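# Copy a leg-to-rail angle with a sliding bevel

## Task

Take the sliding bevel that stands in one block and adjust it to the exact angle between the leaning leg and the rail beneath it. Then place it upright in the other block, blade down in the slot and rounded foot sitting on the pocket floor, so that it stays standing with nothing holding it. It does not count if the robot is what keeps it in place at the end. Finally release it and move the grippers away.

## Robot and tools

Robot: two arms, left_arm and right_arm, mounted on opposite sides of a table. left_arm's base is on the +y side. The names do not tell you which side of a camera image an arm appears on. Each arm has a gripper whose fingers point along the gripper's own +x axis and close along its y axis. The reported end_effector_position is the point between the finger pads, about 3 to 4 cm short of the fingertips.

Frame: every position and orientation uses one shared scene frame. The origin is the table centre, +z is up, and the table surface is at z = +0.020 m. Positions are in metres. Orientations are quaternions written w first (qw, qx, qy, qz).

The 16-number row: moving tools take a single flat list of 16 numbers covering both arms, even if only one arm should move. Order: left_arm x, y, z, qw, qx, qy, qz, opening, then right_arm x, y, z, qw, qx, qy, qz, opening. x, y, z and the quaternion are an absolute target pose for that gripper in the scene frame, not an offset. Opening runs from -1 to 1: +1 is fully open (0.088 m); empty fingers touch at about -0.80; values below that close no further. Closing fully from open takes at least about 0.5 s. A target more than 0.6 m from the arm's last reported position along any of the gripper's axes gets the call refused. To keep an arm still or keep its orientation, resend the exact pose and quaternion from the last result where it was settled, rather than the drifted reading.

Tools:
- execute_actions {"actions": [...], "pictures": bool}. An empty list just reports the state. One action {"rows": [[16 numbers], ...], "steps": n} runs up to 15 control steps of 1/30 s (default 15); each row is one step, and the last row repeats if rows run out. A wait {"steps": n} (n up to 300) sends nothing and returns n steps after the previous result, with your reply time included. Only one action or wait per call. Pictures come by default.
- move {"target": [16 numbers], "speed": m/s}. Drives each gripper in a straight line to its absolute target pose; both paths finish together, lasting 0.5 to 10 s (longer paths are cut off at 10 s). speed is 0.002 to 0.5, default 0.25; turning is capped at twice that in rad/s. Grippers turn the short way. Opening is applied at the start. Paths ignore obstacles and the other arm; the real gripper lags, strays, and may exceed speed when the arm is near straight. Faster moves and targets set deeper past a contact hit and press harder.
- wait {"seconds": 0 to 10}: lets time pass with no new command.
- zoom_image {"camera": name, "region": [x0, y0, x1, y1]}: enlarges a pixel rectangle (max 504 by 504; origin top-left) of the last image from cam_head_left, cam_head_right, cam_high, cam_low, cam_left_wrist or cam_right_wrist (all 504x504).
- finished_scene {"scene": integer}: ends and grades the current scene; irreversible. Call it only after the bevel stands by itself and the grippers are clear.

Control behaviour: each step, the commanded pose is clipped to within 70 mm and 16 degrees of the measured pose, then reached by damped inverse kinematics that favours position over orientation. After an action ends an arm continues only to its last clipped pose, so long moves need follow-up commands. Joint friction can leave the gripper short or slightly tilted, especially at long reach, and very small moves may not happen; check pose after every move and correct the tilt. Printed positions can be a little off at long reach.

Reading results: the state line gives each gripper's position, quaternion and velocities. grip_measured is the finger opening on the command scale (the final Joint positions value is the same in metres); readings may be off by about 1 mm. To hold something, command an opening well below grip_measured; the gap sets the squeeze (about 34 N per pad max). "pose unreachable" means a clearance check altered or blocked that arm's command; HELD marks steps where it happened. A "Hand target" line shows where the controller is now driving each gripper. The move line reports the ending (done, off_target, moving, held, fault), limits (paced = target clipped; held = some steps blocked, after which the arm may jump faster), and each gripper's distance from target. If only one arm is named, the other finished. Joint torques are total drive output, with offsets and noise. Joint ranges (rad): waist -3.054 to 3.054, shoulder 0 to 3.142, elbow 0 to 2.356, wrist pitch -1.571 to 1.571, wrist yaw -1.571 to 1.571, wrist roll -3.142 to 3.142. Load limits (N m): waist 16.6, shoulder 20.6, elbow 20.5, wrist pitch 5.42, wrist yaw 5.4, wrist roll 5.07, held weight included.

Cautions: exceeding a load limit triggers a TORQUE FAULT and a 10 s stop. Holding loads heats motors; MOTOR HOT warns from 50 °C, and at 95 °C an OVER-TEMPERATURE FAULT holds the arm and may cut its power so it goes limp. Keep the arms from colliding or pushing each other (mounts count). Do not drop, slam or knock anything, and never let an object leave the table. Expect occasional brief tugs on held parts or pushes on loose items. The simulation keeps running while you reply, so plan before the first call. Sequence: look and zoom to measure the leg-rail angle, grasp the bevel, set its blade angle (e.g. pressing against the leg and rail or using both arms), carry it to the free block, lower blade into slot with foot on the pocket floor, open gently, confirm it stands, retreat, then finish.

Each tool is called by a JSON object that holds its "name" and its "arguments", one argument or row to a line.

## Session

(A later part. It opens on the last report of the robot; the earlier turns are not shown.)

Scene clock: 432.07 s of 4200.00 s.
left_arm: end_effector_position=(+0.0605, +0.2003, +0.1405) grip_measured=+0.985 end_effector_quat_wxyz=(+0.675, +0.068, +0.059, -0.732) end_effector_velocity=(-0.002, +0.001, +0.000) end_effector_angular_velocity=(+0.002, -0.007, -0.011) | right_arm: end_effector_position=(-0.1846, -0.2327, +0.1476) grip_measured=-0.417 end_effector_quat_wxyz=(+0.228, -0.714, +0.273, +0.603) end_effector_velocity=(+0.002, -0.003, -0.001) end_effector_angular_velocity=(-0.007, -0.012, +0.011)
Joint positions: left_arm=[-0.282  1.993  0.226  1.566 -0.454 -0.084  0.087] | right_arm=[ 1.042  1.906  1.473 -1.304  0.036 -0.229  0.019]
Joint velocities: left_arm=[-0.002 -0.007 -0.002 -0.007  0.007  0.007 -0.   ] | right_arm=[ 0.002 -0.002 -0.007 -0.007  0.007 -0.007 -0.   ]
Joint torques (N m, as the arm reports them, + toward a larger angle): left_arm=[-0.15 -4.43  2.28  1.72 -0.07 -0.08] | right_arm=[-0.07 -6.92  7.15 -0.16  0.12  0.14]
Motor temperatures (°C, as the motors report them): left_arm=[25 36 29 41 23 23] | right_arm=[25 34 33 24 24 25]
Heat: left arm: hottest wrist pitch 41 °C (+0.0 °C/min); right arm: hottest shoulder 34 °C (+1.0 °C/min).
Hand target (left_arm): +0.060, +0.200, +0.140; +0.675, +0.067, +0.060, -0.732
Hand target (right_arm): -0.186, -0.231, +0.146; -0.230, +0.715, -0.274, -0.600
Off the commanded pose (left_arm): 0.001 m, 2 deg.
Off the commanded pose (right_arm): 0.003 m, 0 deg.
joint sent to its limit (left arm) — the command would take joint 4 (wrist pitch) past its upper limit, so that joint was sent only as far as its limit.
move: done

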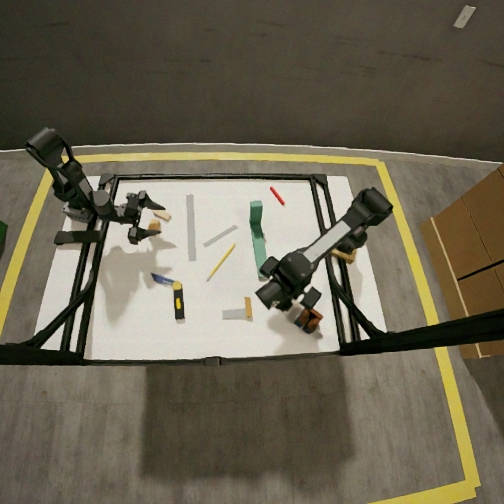

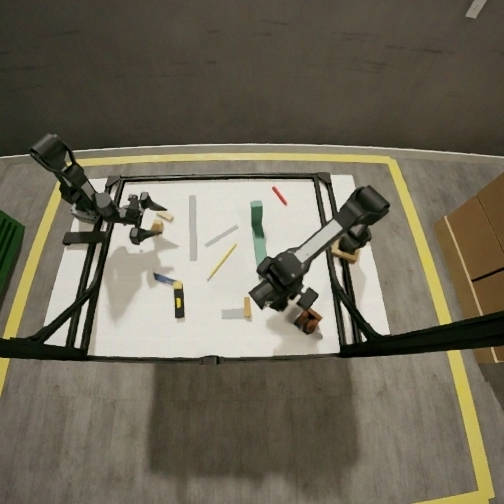

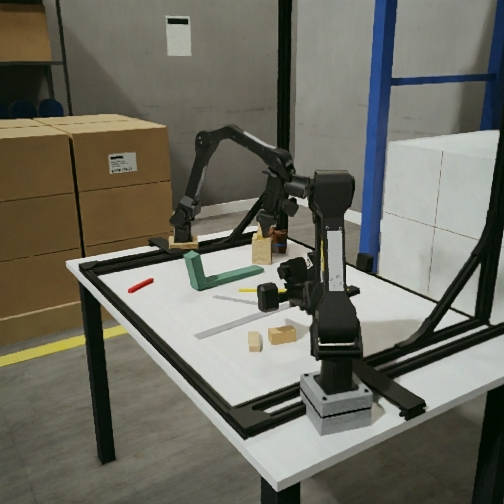

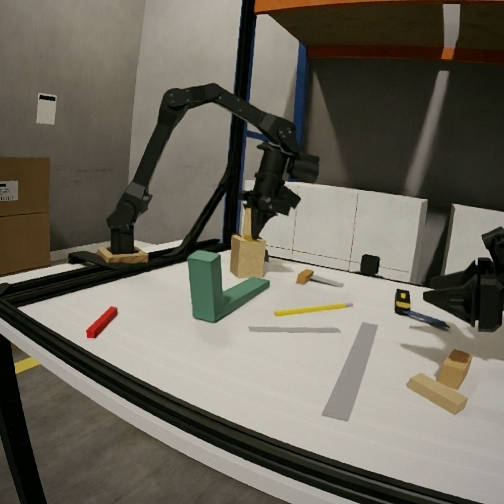

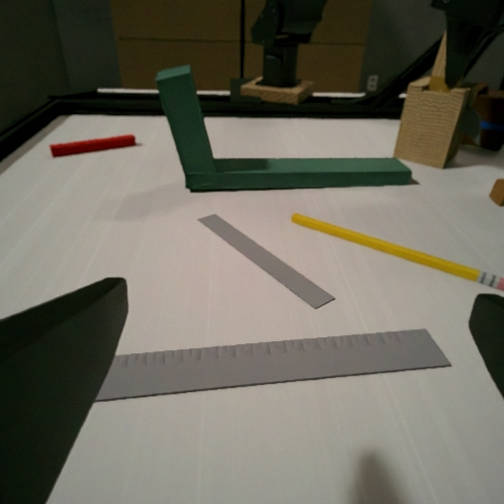

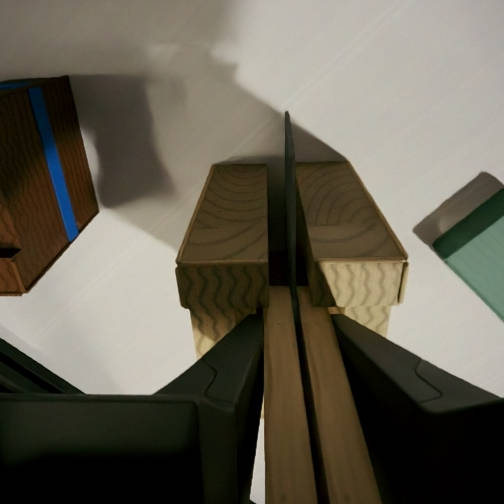

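{"name": "move", "arguments": {
  "target": [0.06,0.2,0.14,0.674,0.0515,0.0471,-0.7355,1,-0.1855,-0.2315,0.195,0.2304,-0.7151,0.2745,0.6001,-0.62],
  "speed": 0.03
}}

{"name": "zoom_image", "arguments": {
  "camera": "cam_left_wrist",
  "region": [360, 0, 504, 180]
}}

Scene clock: 449.53 s of 4200.00 s.
left_arm: end_effector_position=(+0.0604, +0.2003, +0.1404) grip_measured=+0.985 end_effector_quat_wxyz=(+0.675, +0.068, +0.060, -0.732) end_effector_velocity=(-0.002, +0.000, +0.003) end_effector_angular_velocity=(-0.009, +0.015, -0.008) | right_arm: end_effector_position=(-0.1849, -0.2331, +0.1886) grip_measured=-0.418 end_effector_quat_wxyz=(+0.224, -0.721, +0.278, +0.594) end_effector_velocity=(+0.004, -0.002, +0.001) end_effector_angular_velocity=(-0.015, -0.018, +0.006)
Joint positions: left_arm=[-0.283  1.994  0.226  1.566 -0.454 -0.085  0.087] | right_arm=[ 1.043  1.909  1.637 -1.49   0.036 -0.226  0.019]
Joint velocities: left_arm=[-0.002 -0.007 -0.002  0.007  0.007 -0.007 -0.   ] | right_arm=[-0.002  0.002  0.002 -0.022  0.007 -0.007 -0.   ]
Joint torques (N m, as the arm reports them, + toward a larger angle): left_arm=[-0.15 -4.59  2.26  1.71 -0.08 -0.06] | right_arm=[ 0.   -9.96  7.48 -0.36  0.1   0.12]
Motor temperatures (°C, as the motors report them): left_arm=[25 36 29 41 23 23] | right_arm=[25 35 34 24 24 25]
Heat: left arm: hottest wrist pitch 41 °C (+0.0 °C/min); right arm: hottest shoulder 35 °C (+2.0 °C/min).
Hand target (left_arm): +0.060, +0.200, +0.140; +0.675, +0.066, +0.060, -0.732
Hand target (right_arm): -0.185, -0.231, +0.195; -0.230, +0.715, -0.275, -0.600
Off the commanded pose (left_arm): 0.001 m, 2 deg.
Off the commanded pose (right_arm): 0.007 m, 1 deg.
joint sent to its limit (left arm) — the command would take joint 4 (wrist pitch) past its upper limit, so that joint was sent only as far as its limit.
move: done

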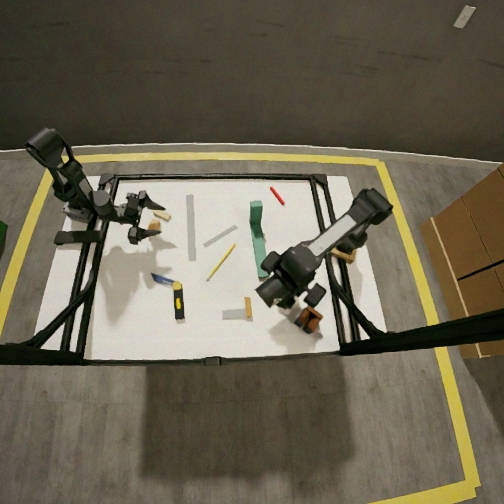

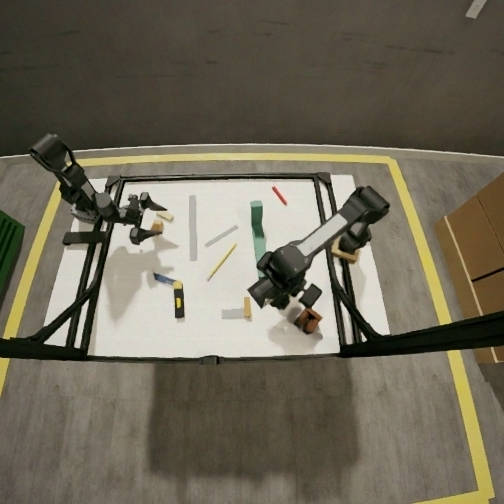

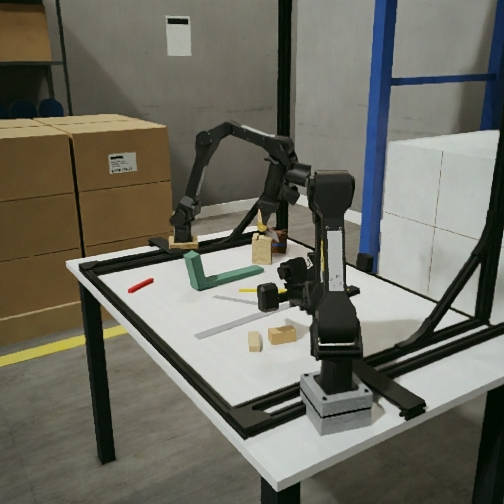

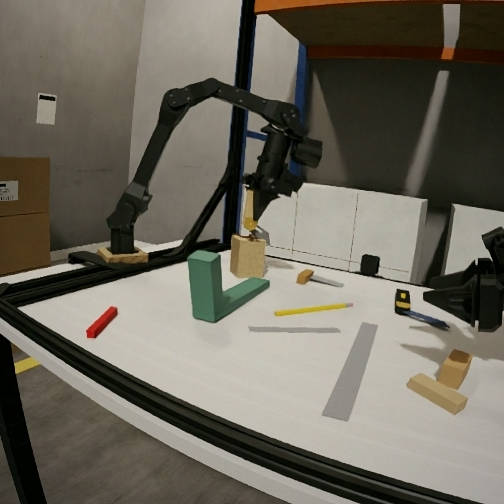

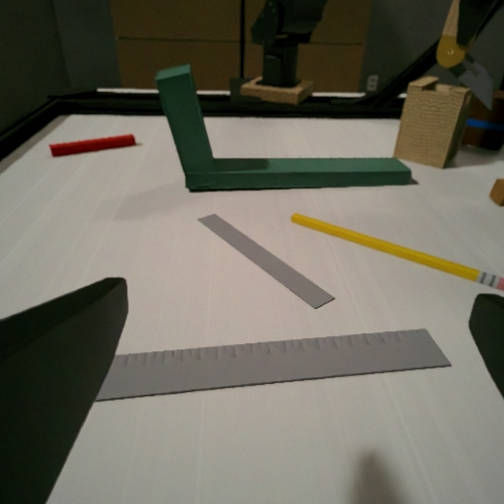

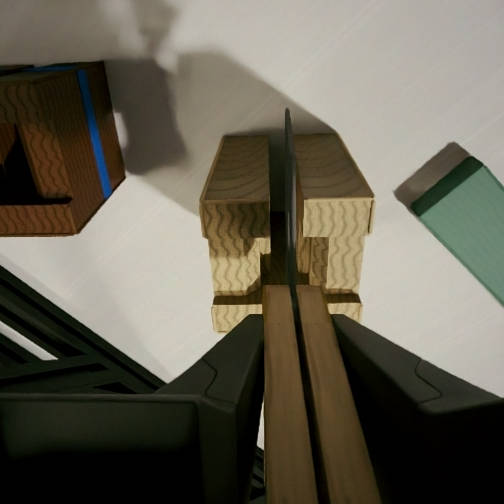

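Region (360, 0, 504, 180) of cam_left_wrist's 504x504 image, scaled by 2.800, with more detail than that image has; it fills the left 403 columns of this view, and the rest is white.

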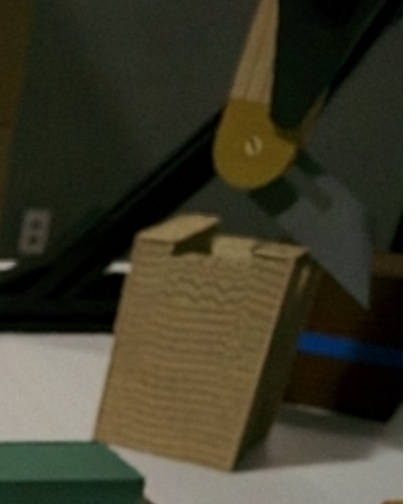

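{"name": "move", "arguments": {
  "target": [0.06,0.2,0.14,0.674,0.0515,0.0471,-0.7355,1,-0.165,-0.25,0.25,0.2642,-0.6307,0.2421,0.6883,-0.62],
  "speed": 0.08
}}

{"name": "move", "arguments": {
  "target": [0.06,0.2,0.14,0.674,0.0515,0.0471,-0.7355,1,0.04,-0.19,0.24,-0.0450,-0.6743,-0.0412,0.7359,-0.62],
  "speed": 0.12
}}

Scene clock: 488.33 s of 4200.00 s.
left_arm: end_effector_position=(+0.0602, +0.2002, +0.1403) grip_measured=+0.985 end_effector_quat_wxyz=(+0.675, +0.068, +0.060, -0.732) end_effector_velocity=(+0.001, +0.001, -0.004) end_effector_angular_velocity=(+0.019, -0.005, +0.006) | right_arm: end_effector_position=(-0.1668, -0.2480, +0.2494) grip_measured=-0.417 end_effector_quat_wxyz=(+0.264, -0.633, +0.244, +0.685) end_effector_velocity=(+0.005, -0.002, -0.003) end_effector_angular_velocity=(-0.010, -0.016, -0.001)
Joint positions: left_arm=[-0.283  1.995  0.227  1.566 -0.455 -0.086  0.087] | right_arm=[ 0.993  1.61   1.534 -1.419 -0.021 -0.272  0.019]
Joint velocities: left_arm=[-0.002 -0.002 -0.002 -0.022 -0.007 -0.007 -0.   ] | right_arm=[-0.007 -0.002 -0.012 -0.007  0.007 -0.007 -0.   ]
Joint torques (N m, as the arm reports them, + toward a larger angle): left_arm=[-0.09 -4.73  2.15  1.68 -0.07 -0.03] | right_arm=[-0.31 -8.19  5.11  0.4  -0.16 -0.1 ]
Motor temperatures (°C, as the motors report them): left_arm=[25 36 28 41 23 23] | right_arm=[25 39 34 24 24 25]
Heat: left arm: hottest wrist pitch 41 °C (+0.0 °C/min); right arm: hottest shoulder 39 °C (+5.1 °C/min).
Hand target (left_arm): +0.060, +0.200, +0.140; +0.675, +0.066, +0.060, -0.732
Hand target (right_arm): -0.165, -0.250, +0.251; -0.265, +0.630, -0.243, -0.688
Off the commanded pose (left_arm): 0.000 m, 2 deg.
Off the commanded pose (right_arm): 0.003 m, 0 deg.
joint sent to its limit (left arm) — the command would take joint 4 (wrist pitch) past its upper limit, so that joint was sent only as far as its limit.
move: done

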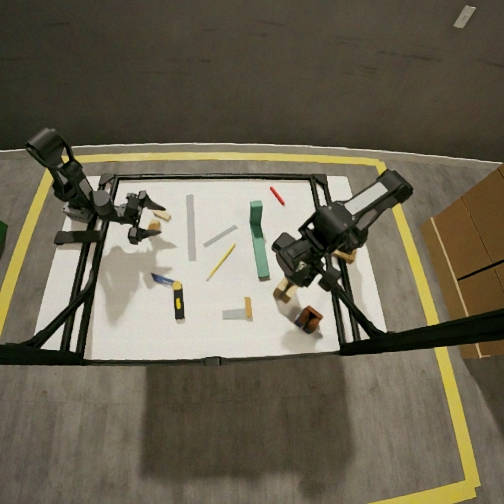

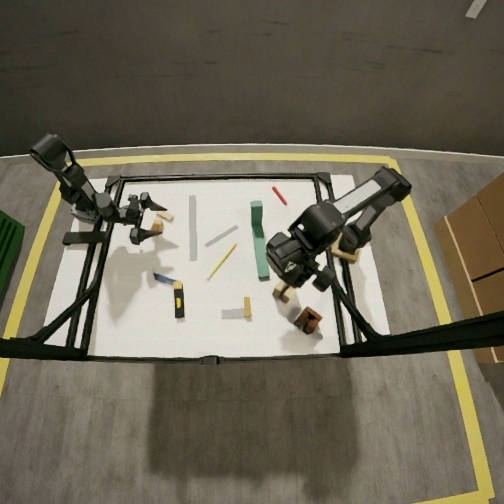

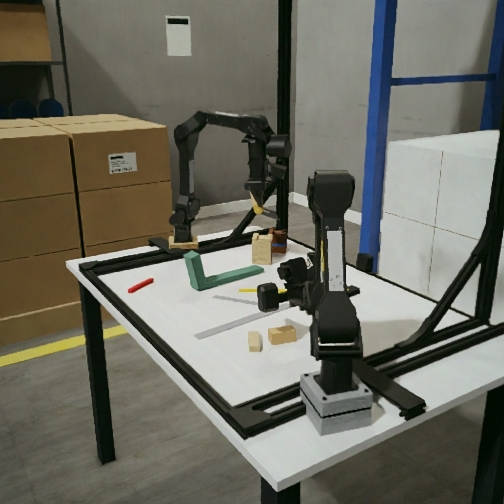

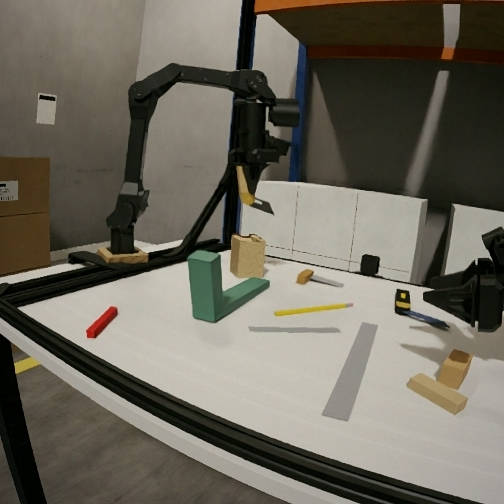

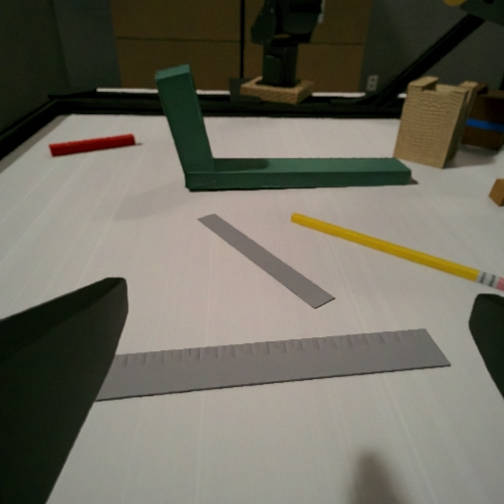

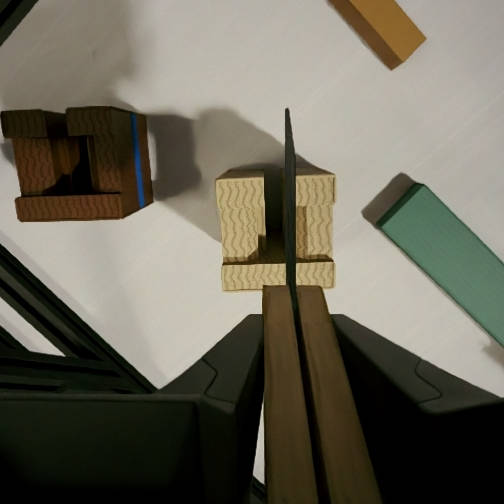

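Scene clock: 492.30 s of 4200.00 s.
left_arm: end_effector_position=(+0.0602, +0.2002, +0.1401) grip_measured=+0.985 end_effector_quat_wxyz=(+0.675, +0.068, +0.060, -0.732) end_effector_velocity=(-0.001, +0.001, -0.001) end_effector_angular_velocity=(+0.009, +0.019, -0.006) | right_arm: end_effector_position=(+0.0403, -0.1916, +0.2394) grip_measured=-0.417 end_effector_quat_wxyz=(+0.046, +0.676, +0.039, -0.735) end_effector_velocity=(+0.002, -0.002, +0.001) end_effector_angular_velocity=(-0.003, -0.007, +0.005)
Joint positions: left_arm=[-0.283  1.995  0.227  1.566 -0.454 -0.086  0.087] | right_arm=[ 0.24   1.743  1.643 -1.501 -0.079 -1.883  0.019]
Joint velocities: left_arm=[-0.002 -0.002 -0.002 -0.007  0.007 -0.022 -0.   ] | right_arm=[-0.002 -0.002  0.002 -0.007  0.007 -0.007 -0.   ]
Joint torques (N m, as the arm reports them, + toward a larger angle): left_arm=[-0.05 -4.74  2.16  1.67 -0.06 -0.04] | right_arm=[-0.34 -6.23  7.78 -0.16 -0.13 -0.11]
Motor temperatures (°C, as the motors report them): left_arm=[25 36 28 41 23 23] | right_arm=[25 38 34 24 24 25]
Heat: left arm: hottest wrist pitch 41 °C (+0.0 °C/min); right arm: hottest shoulder 38 °C (+4.1 °C/min).
Hand target (left_arm): +0.060, +0.200, +0.140; +0.675, +0.067, +0.060, -0.732
Hand target (right_arm): +0.042, -0.189, +0.240; +0.047, +0.676, +0.040, -0.735
Off the commanded pose (left_arm): 0.000 m, 2 deg.
Off the commanded pose (right_arm): 0.002 m, 0 deg.
joint sent to its limit (left arm) — the command would take joint 4 (wrist pitch) past its upper limit, so that joint was sent only as far as its limit.
move: done

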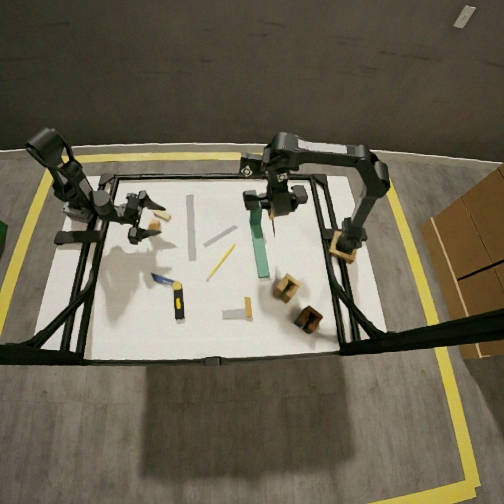

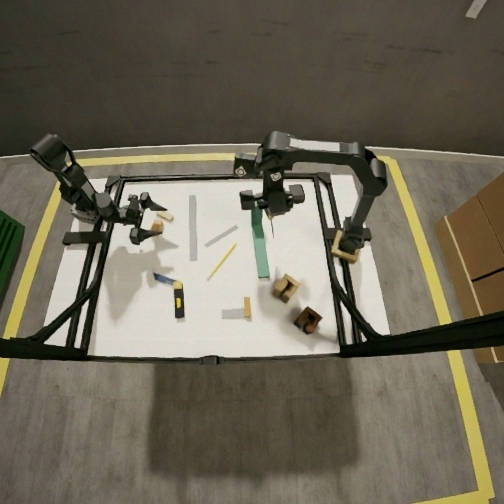

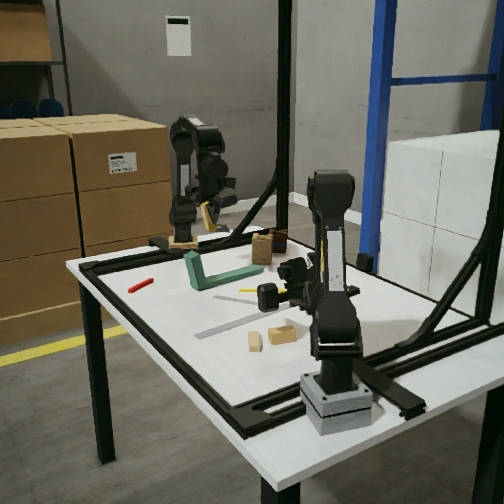

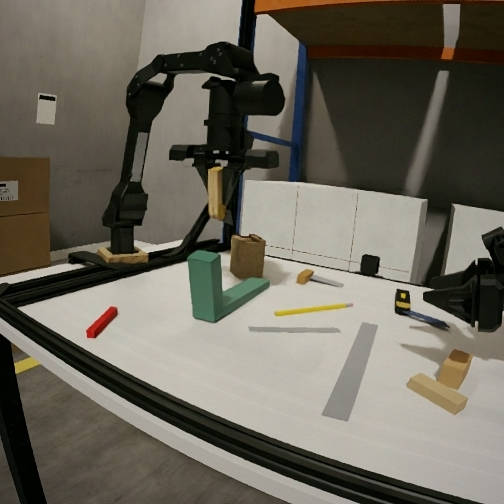

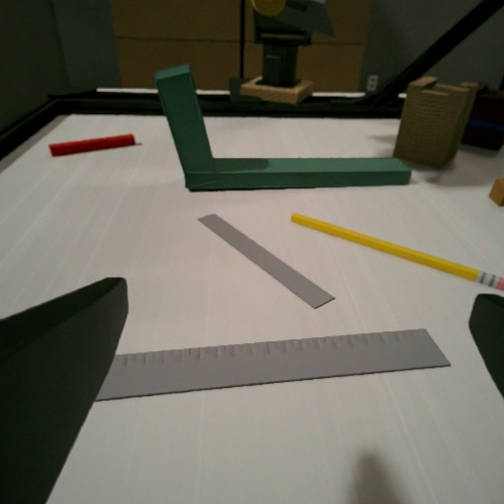

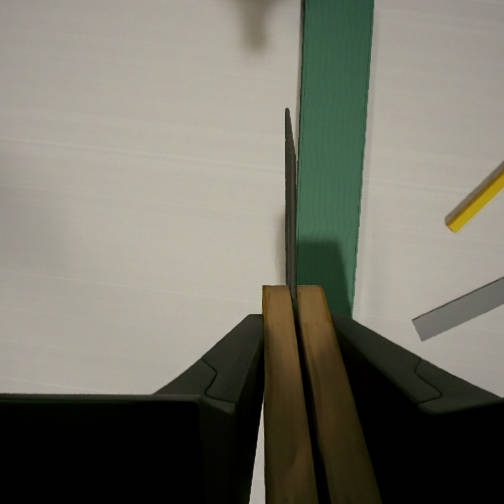

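{"name": "move", "arguments": {
  "target": [0.06,0.2,0.14,0.674,0.0515,0.0471,-0.7355,1,0.07,-0.165,0.18,-0.0500,-0.5725,-0.0350,0.8176,-0.62],
  "speed": 0.05
}}

{"name": "zoom_image", "arguments": {
  "camera": "cam_left_wrist",
  "region": [130, 0, 430, 210]
}}

Scene clock: 524.87 s of 4200.00 s.
left_arm: end_effector_position=(+0.0601, +0.2001, +0.1400) grip_measured=+0.985 end_effector_quat_wxyz=(+0.675, +0.067, +0.060, -0.732) end_effector_velocity=(+0.003, +0.001, -0.001) end_effector_angular_velocity=(+0.005, -0.000, +0.020) | right_arm: end_effector_position=(+0.0685, -0.1685, +0.1800) grip_measured=-0.417 end_effector_quat_wxyz=(-0.052, -0.574, -0.032, +0.817) end_effector_velocity=(-0.004, -0.002, +0.002) end_effector_angular_velocity=(-0.005, +0.042, -0.007)
Joint positions: left_arm=[-0.283  1.996  0.227  1.567 -0.454 -0.087  0.087] | right_arm=[ 0.073  1.952  1.638 -1.428 -0.302 -2.077  0.019]
Joint velocities: left_arm=[-0.002 -0.002 -0.002 -0.007 -0.022 -0.007 -0.   ] | right_arm=[-0.007  0.002  0.002 -0.022 -0.037 -0.007 -0.   ]
Joint torques (N m, as the arm reports them, + toward a larger angle): left_arm=[-0.07 -4.85  2.1   1.65 -0.07 -0.02] | right_arm=[-0.25 -7.55  7.38 -0.11 -0.43 -0.13]
Motor temperatures (°C, as the motors report them): left_arm=[25 36 28 40 23 23] | right_arm=[25 36 35 23 24 25]
Heat: left arm: hottest wrist pitch 40 °C (-1.0 °C/min); right arm: hottest shoulder 36 °C (-1.0 °C/min).
Hand target (left_arm): +0.060, +0.200, +0.140; +0.675, +0.066, +0.060, -0.732
Hand target (right_arm): +0.070, -0.165, +0.179; -0.051, -0.573, -0.035, +0.817
Off the commanded pose (left_arm): 0.000 m, 2 deg.
Off the commanded pose (right_arm): 0.004 m, 0 deg.
joint sent to its limit (left arm) — the command would take joint 4 (wrist pitch) past its upper limit, so that joint was sent only as far as its limit.
move: done

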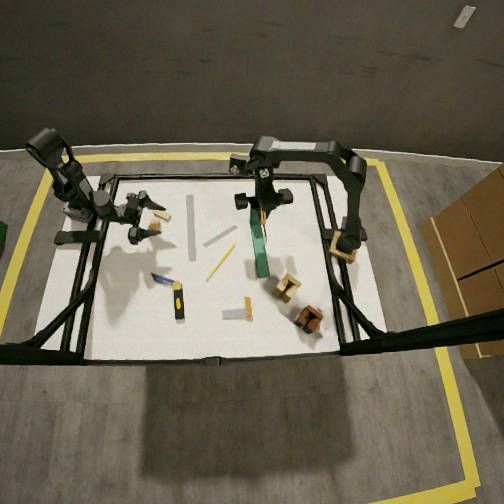

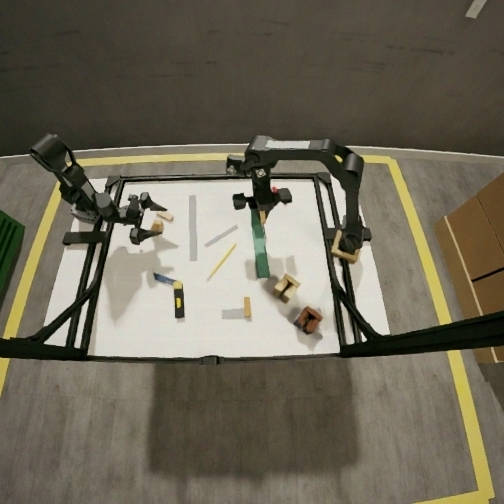

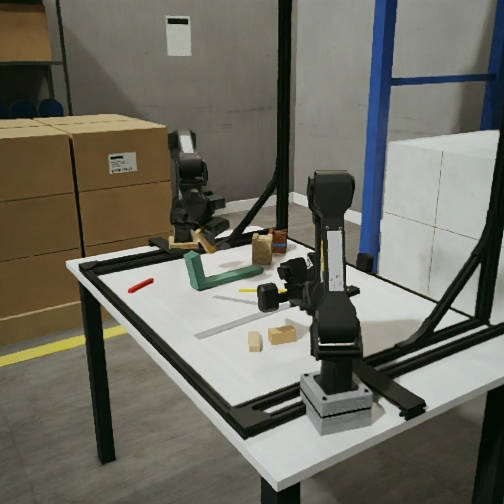

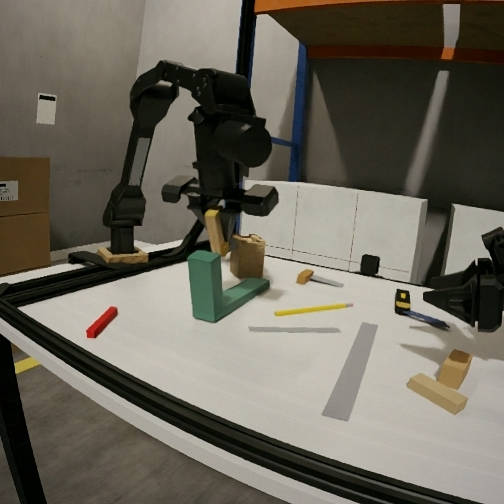

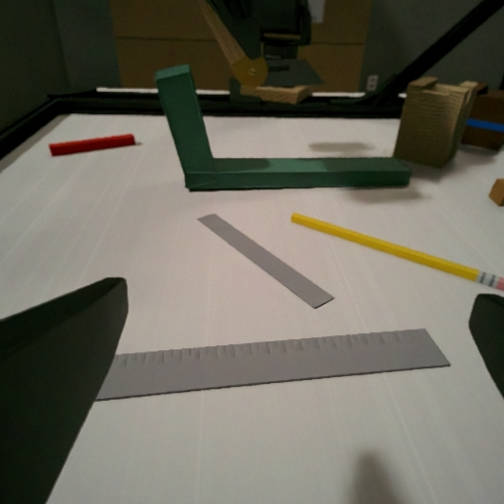

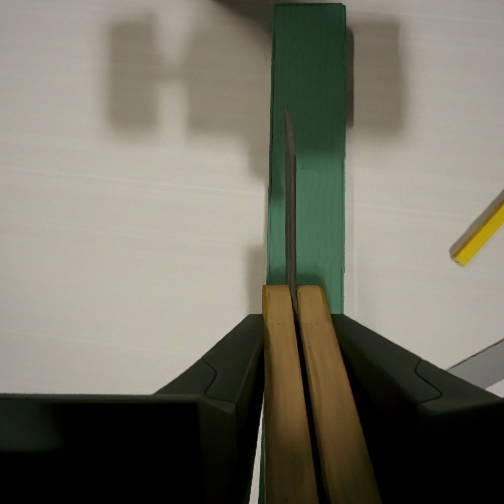

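Region (130, 0, 430, 210) of cam_left_wrist's 504x504 image, scaled by 1.680, with more detail than that image has; it fills the top 353 rows of this view, and the rest is white.

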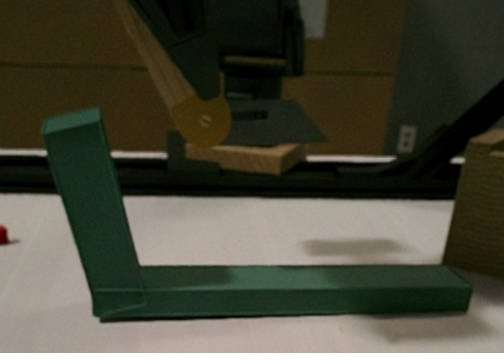

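{"name": "move", "arguments": {
  "target": [0.06,0.2,0.14,0.674,0.0515,0.0471,-0.7355,1,0.078,-0.159,0.14,-0.0467,-0.6416,-0.0392,0.7646,-0.62],
  "speed": 0.03
}}

{"name": "zoom_image", "arguments": {
  "camera": "cam_left_wrist",
  "region": [130, 0, 430, 210]
}}

Scene clock: 576.83 s of 4200.00 s.
left_arm: end_effector_position=(+0.0601, +0.2000, +0.1401) grip_measured=+0.985 end_effector_quat_wxyz=(+0.675, +0.067, +0.060, -0.732) end_effector_velocity=(-0.002, +0.001, +0.000) end_effector_angular_velocity=(+0.005, +0.022, -0.006) | right_arm: end_effector_position=(+0.0791, -0.1579, +0.1378) grip_measured=-0.417 end_effector_quat_wxyz=(-0.048, -0.639, -0.037, +0.766) end_effector_velocity=(+0.001, -0.003, +0.002) end_effector_angular_velocity=(-0.003, -0.006, +0.005)
Joint positions: left_arm=[-0.283  1.996  0.228  1.567 -0.455 -0.087  0.087] | right_arm=[ 0.114  1.958  1.506 -1.201 -0.161 -2.015  0.019]
Joint velocities: left_arm=[-0.002 -0.007 -0.002 -0.007  0.007 -0.022  0.   ] | right_arm=[-0.002 -0.007 -0.002 -0.007  0.007 -0.007 -0.   ]
Joint torques (N m, as the arm reports them, + toward a larger angle): left_arm=[-0.07 -4.93  2.05  1.64 -0.07  0.  ] | right_arm=[  0.35 -10.53   4.89   0.07  -0.11   0.16]
Motor temperatures (°C, as the motors report them): left_arm=[25 36 28 40 23 23] | right_arm=[25 38 34 23 24 25]
Heat: left arm: hottest wrist pitch 40 °C (-1.0 °C/min); right arm: hottest shoulder 38 °C (+2.0 °C/min).
Hand target (left_arm): +0.060, +0.200, +0.140; +0.675, +0.066, +0.060, -0.732
Hand target (right_arm): +0.078, -0.159, +0.140; +0.046, +0.642, +0.039, -0.765
Off the commanded pose (left_arm): 0.000 m, 2 deg.
Off the commanded pose (right_arm): 0.003 m, 0 deg.
joint sent to its limit (left arm) — the command would take joint 4 (wrist pitch) past its upper limit, so that joint was sent only as far as its limit.
move: done

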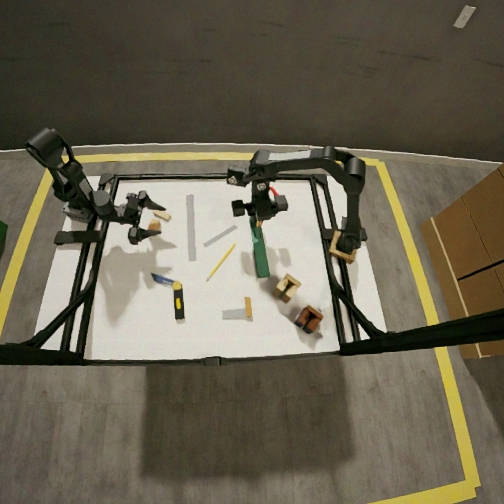

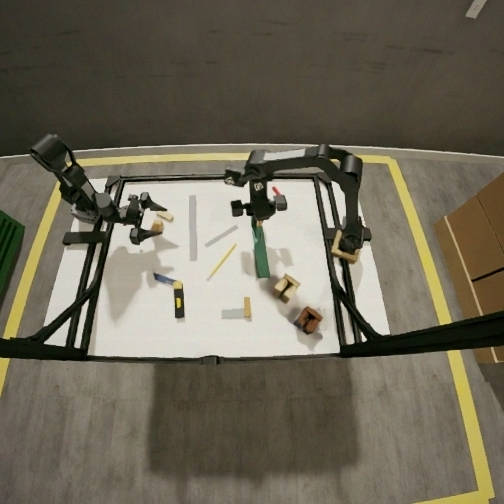

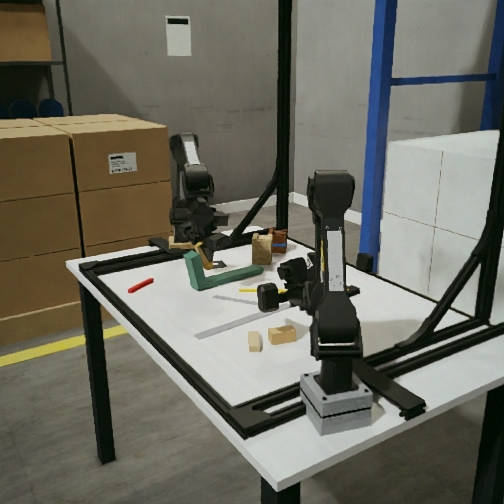

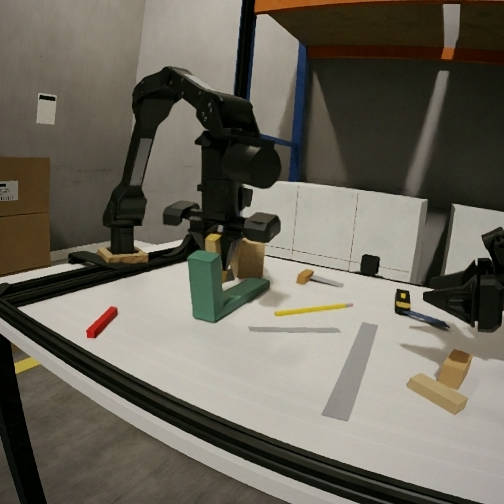

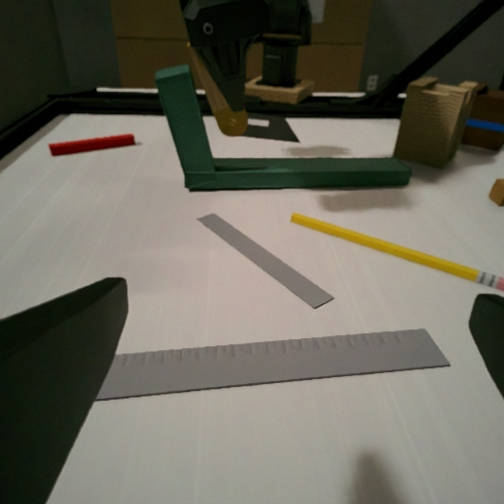

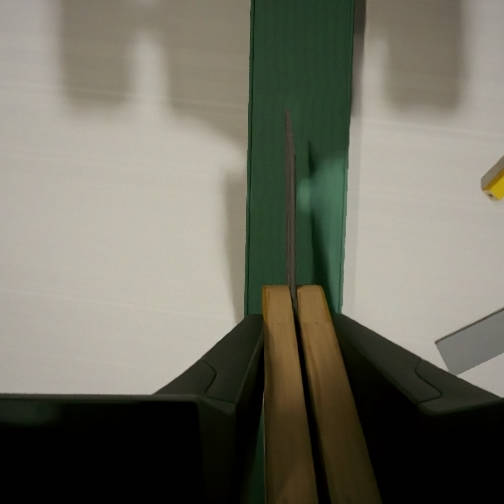

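Region (130, 0, 430, 210) of cam_left_wrist's 504x504 image, scaled by 1.680, with more detail than that image has; it fills the top 353 rows of this view, and the rest is white.

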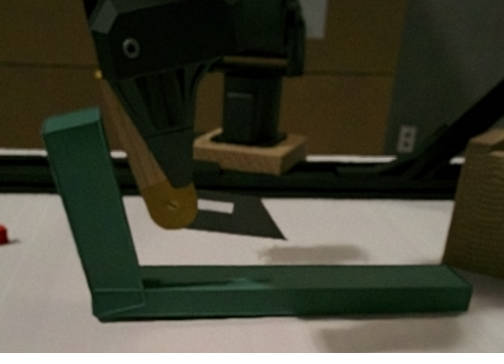

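{"name": "move", "arguments": {
  "target": [0.06,0.2,0.14,0.674,0.0515,0.0471,-0.7355,1,0.066,-0.160,0.122,-0.0457,-0.6613,-0.0404,0.7476,-0.62],
  "speed": 0.02
}}

{"name": "zoom_image", "arguments": {
  "camera": "cam_left_wrist",
  "region": [130, 0, 430, 210]
}}

Scene clock: 595.80 s of 4200.00 s.
left_arm: end_effector_position=(+0.0601, +0.2000, +0.1401) grip_measured=+0.985 end_effector_quat_wxyz=(+0.675, +0.067, +0.060, -0.732) end_effector_velocity=(+0.002, +0.003, -0.005) end_effector_angular_velocity=(+0.023, -0.008, +0.006) | right_arm: end_effector_position=(+0.0671, -0.1590, +0.1193) grip_measured=-0.417 end_effector_quat_wxyz=(+0.049, +0.659, +0.038, -0.750) end_effector_velocity=(-0.001, -0.001, +0.001) end_effector_angular_velocity=(+0.012, +0.006, +0.019)
Joint positions: left_arm=[-0.283  1.996  0.228  1.567 -0.455 -0.087  0.087] | right_arm=[ 0.165  1.941  1.412 -1.098 -0.117 -1.962  0.019]
Joint velocities: left_arm=[-0.002 -0.002 -0.007 -0.022 -0.007 -0.007 -0.   ] | right_arm=[-0.002 -0.012 -0.012  0.007 -0.007 -0.022 -0.   ]
Joint torques (N m, as the arm reports them, + toward a larger angle): left_arm=[-0.08 -4.92  2.05  1.65 -0.07  0.  ] | right_arm=[  0.43 -10.58   4.66   0.19  -0.05   0.14]
Motor temperatures (°C, as the motors report them): left_arm=[25 36 28 40 23 23] | right_arm=[25 40 33 23 24 25]
Heat: left arm: hottest wrist pitch 40 °C (+0.0 °C/min); right arm: hottest shoulder 40 °C (+4.0 °C/min).
Hand target (left_arm): +0.060, +0.200, +0.140; +0.675, +0.066, +0.060, -0.732
Hand target (right_arm): +0.066, -0.160, +0.122; +0.046, +0.661, +0.040, -0.748
Off the commanded pose (left_arm): 0.000 m, 2 deg.
Off the commanded pose (right_arm): 0.003 m, 1 deg.
joint sent to its limit (left arm) — the command would take joint 4 (wrist pitch) past its upper limit, so that joint was sent only as far as its limit.
move: done

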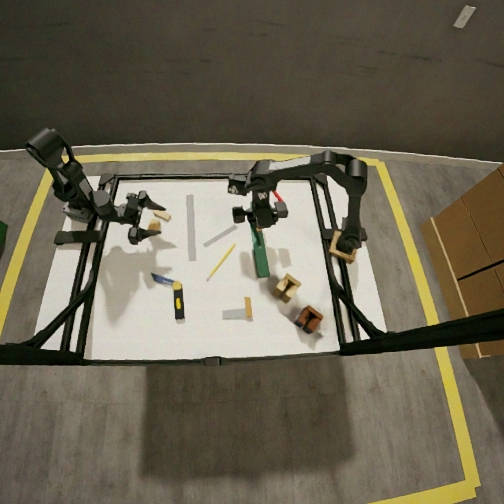

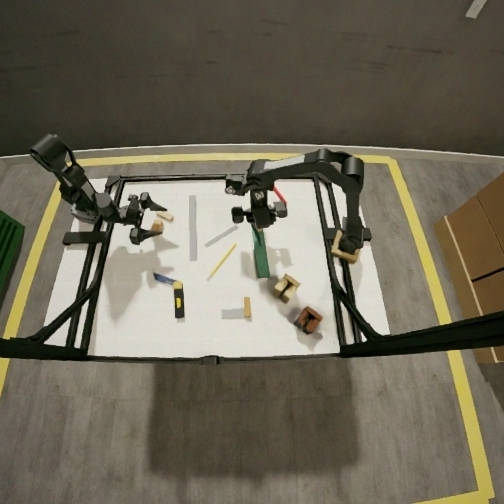

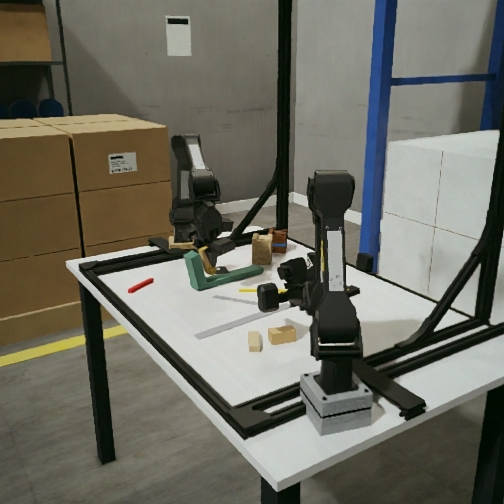

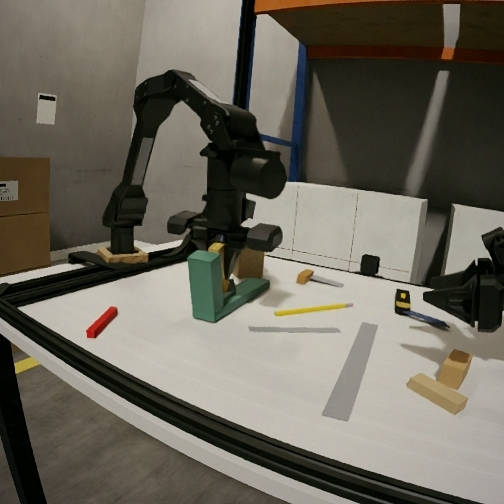

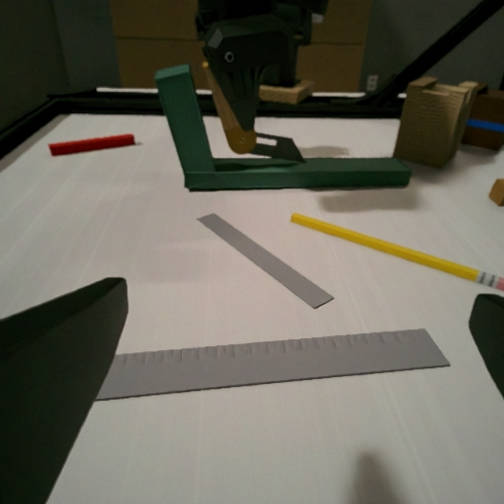

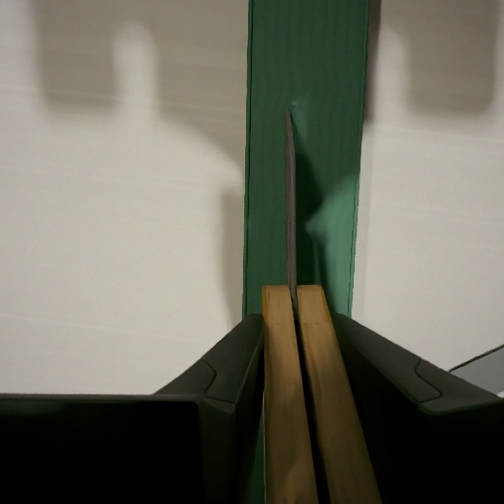

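Region (130, 0, 430, 210) of cam_left_wrist's 504x504 image, scaled by 1.680, with more detail than that image has; it fills the top 353 rows of this view, and the rest is white.

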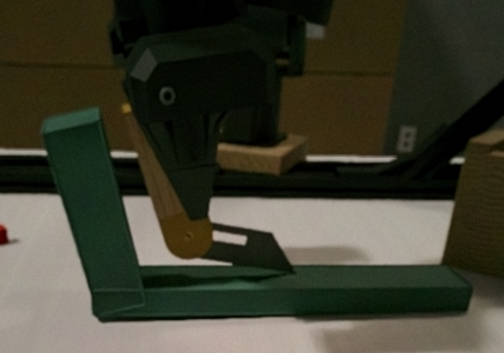

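{"name": "move", "arguments": {
  "target": [0.06,0.2,0.14,0.674,0.0515,0.0471,-0.7355,1,0.072,-0.156,0.110,-0.0453,-0.6678,-0.0408,0.7417,-0.62],
  "speed": 0.01
}}

{"name": "zoom_image", "arguments": {
  "camera": "cam_left_wrist",
  "region": [150, 30, 350, 200]
}}

Scene clock: 628.93 s of 4200.00 s.
left_arm: end_effector_position=(+0.0600, +0.2001, +0.1400) grip_measured=+0.985 end_effector_quat_wxyz=(+0.675, +0.067, +0.061, -0.732) end_effector_velocity=(-0.001, +0.001, -0.003) end_effector_angular_velocity=(+0.012, +0.002, -0.008) | right_arm: end_effector_position=(+0.0700, -0.1530, +0.1179) grip_measured=-0.417 end_effector_quat_wxyz=(+0.038, +0.667, +0.049, -0.742) end_effector_velocity=(-0.003, -0.003, -0.002) end_effector_angular_velocity=(-0.008, +0.025, +0.019)
Joint positions: left_arm=[-0.283  1.997  0.228  1.567 -0.455 -0.088  0.087] | right_arm=[ 0.167  1.937  1.403 -1.056 -0.106 -1.96   0.019]
Joint velocities: left_arm=[-0.002  0.002 -0.002 -0.007  0.007 -0.007 -0.   ] | right_arm=[-0.002  0.002 -0.007 -0.007 -0.022 -0.022 -0.   ]
Joint torques (N m, as the arm reports them, + toward a larger angle): left_arm=[-0.07 -4.95  2.07  1.63 -0.06  0.  ] | right_arm=[-0.29 -6.81  4.56  0.43  0.16 -0.07]
Motor temperatures (°C, as the motors report them): left_arm=[25 36 27 40 23 23] | right_arm=[25 42 32 23 24 25]
Heat: left arm: hottest wrist pitch 40 °C (+0.0 °C/min); right arm: hottest shoulder 42 °C (+5.0 °C/min).
Hand target (left_arm): +0.060, +0.200, +0.140; +0.675, +0.066, +0.060, -0.732
Hand target (right_arm): +0.072, -0.156, +0.110; +0.045, +0.668, +0.041, -0.742
Off the commanded pose (left_arm): 0.000 m, 2 deg.
Off the commanded pose (right_arm): 0.009 m, 1 deg.
joint sent to its limit (left arm) — the command would take joint 4 (wrist pitch) past its upper limit, so that joint was sent only as far as its limit.
move: off_target (right_arm)

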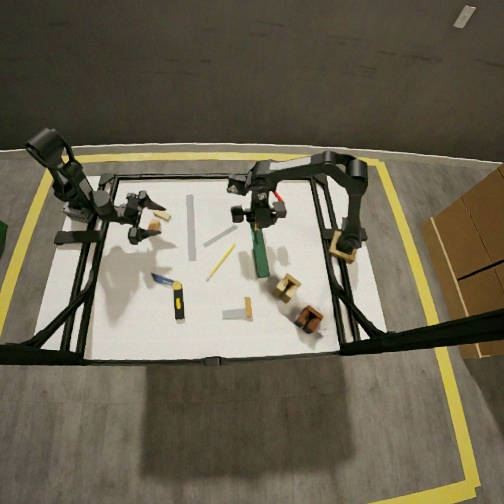

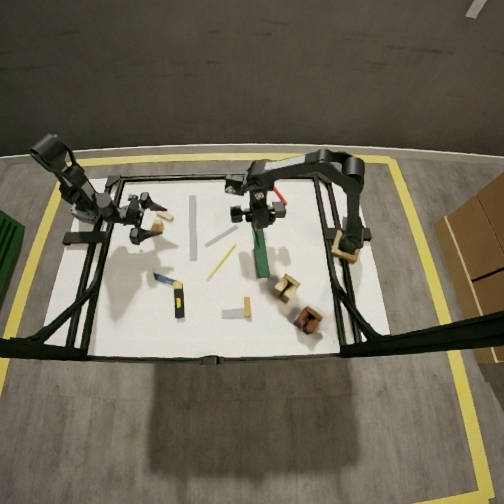

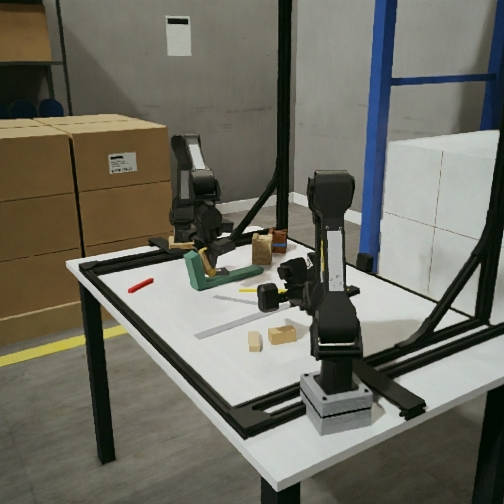

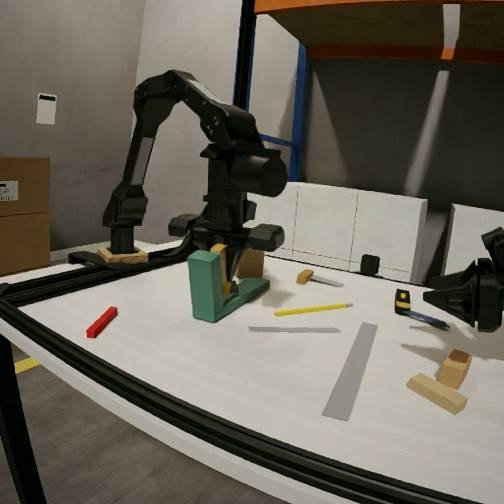

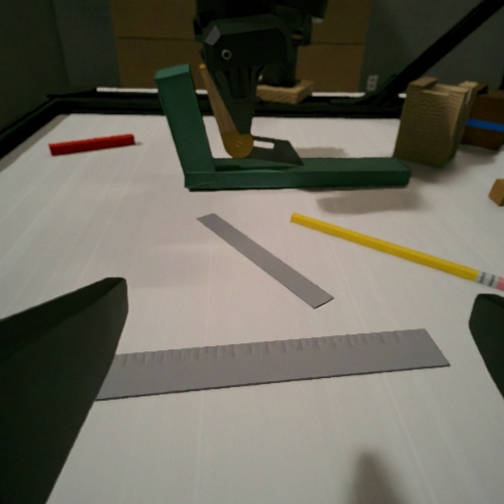

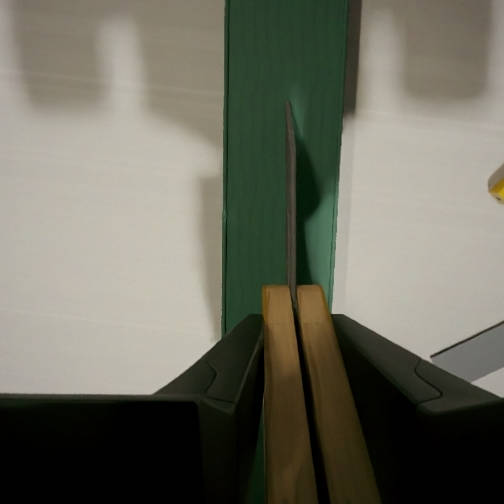

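Region (150, 30, 350, 200) of cam_left_wrist's 504x504 image, scaled by 2.520, with more detail than that image has; it fills the top 428 rows of this view, and the rest is white.

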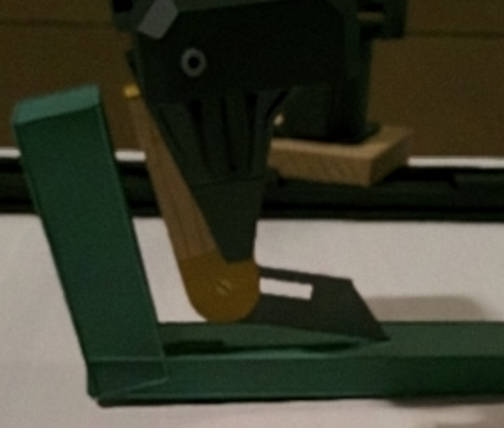

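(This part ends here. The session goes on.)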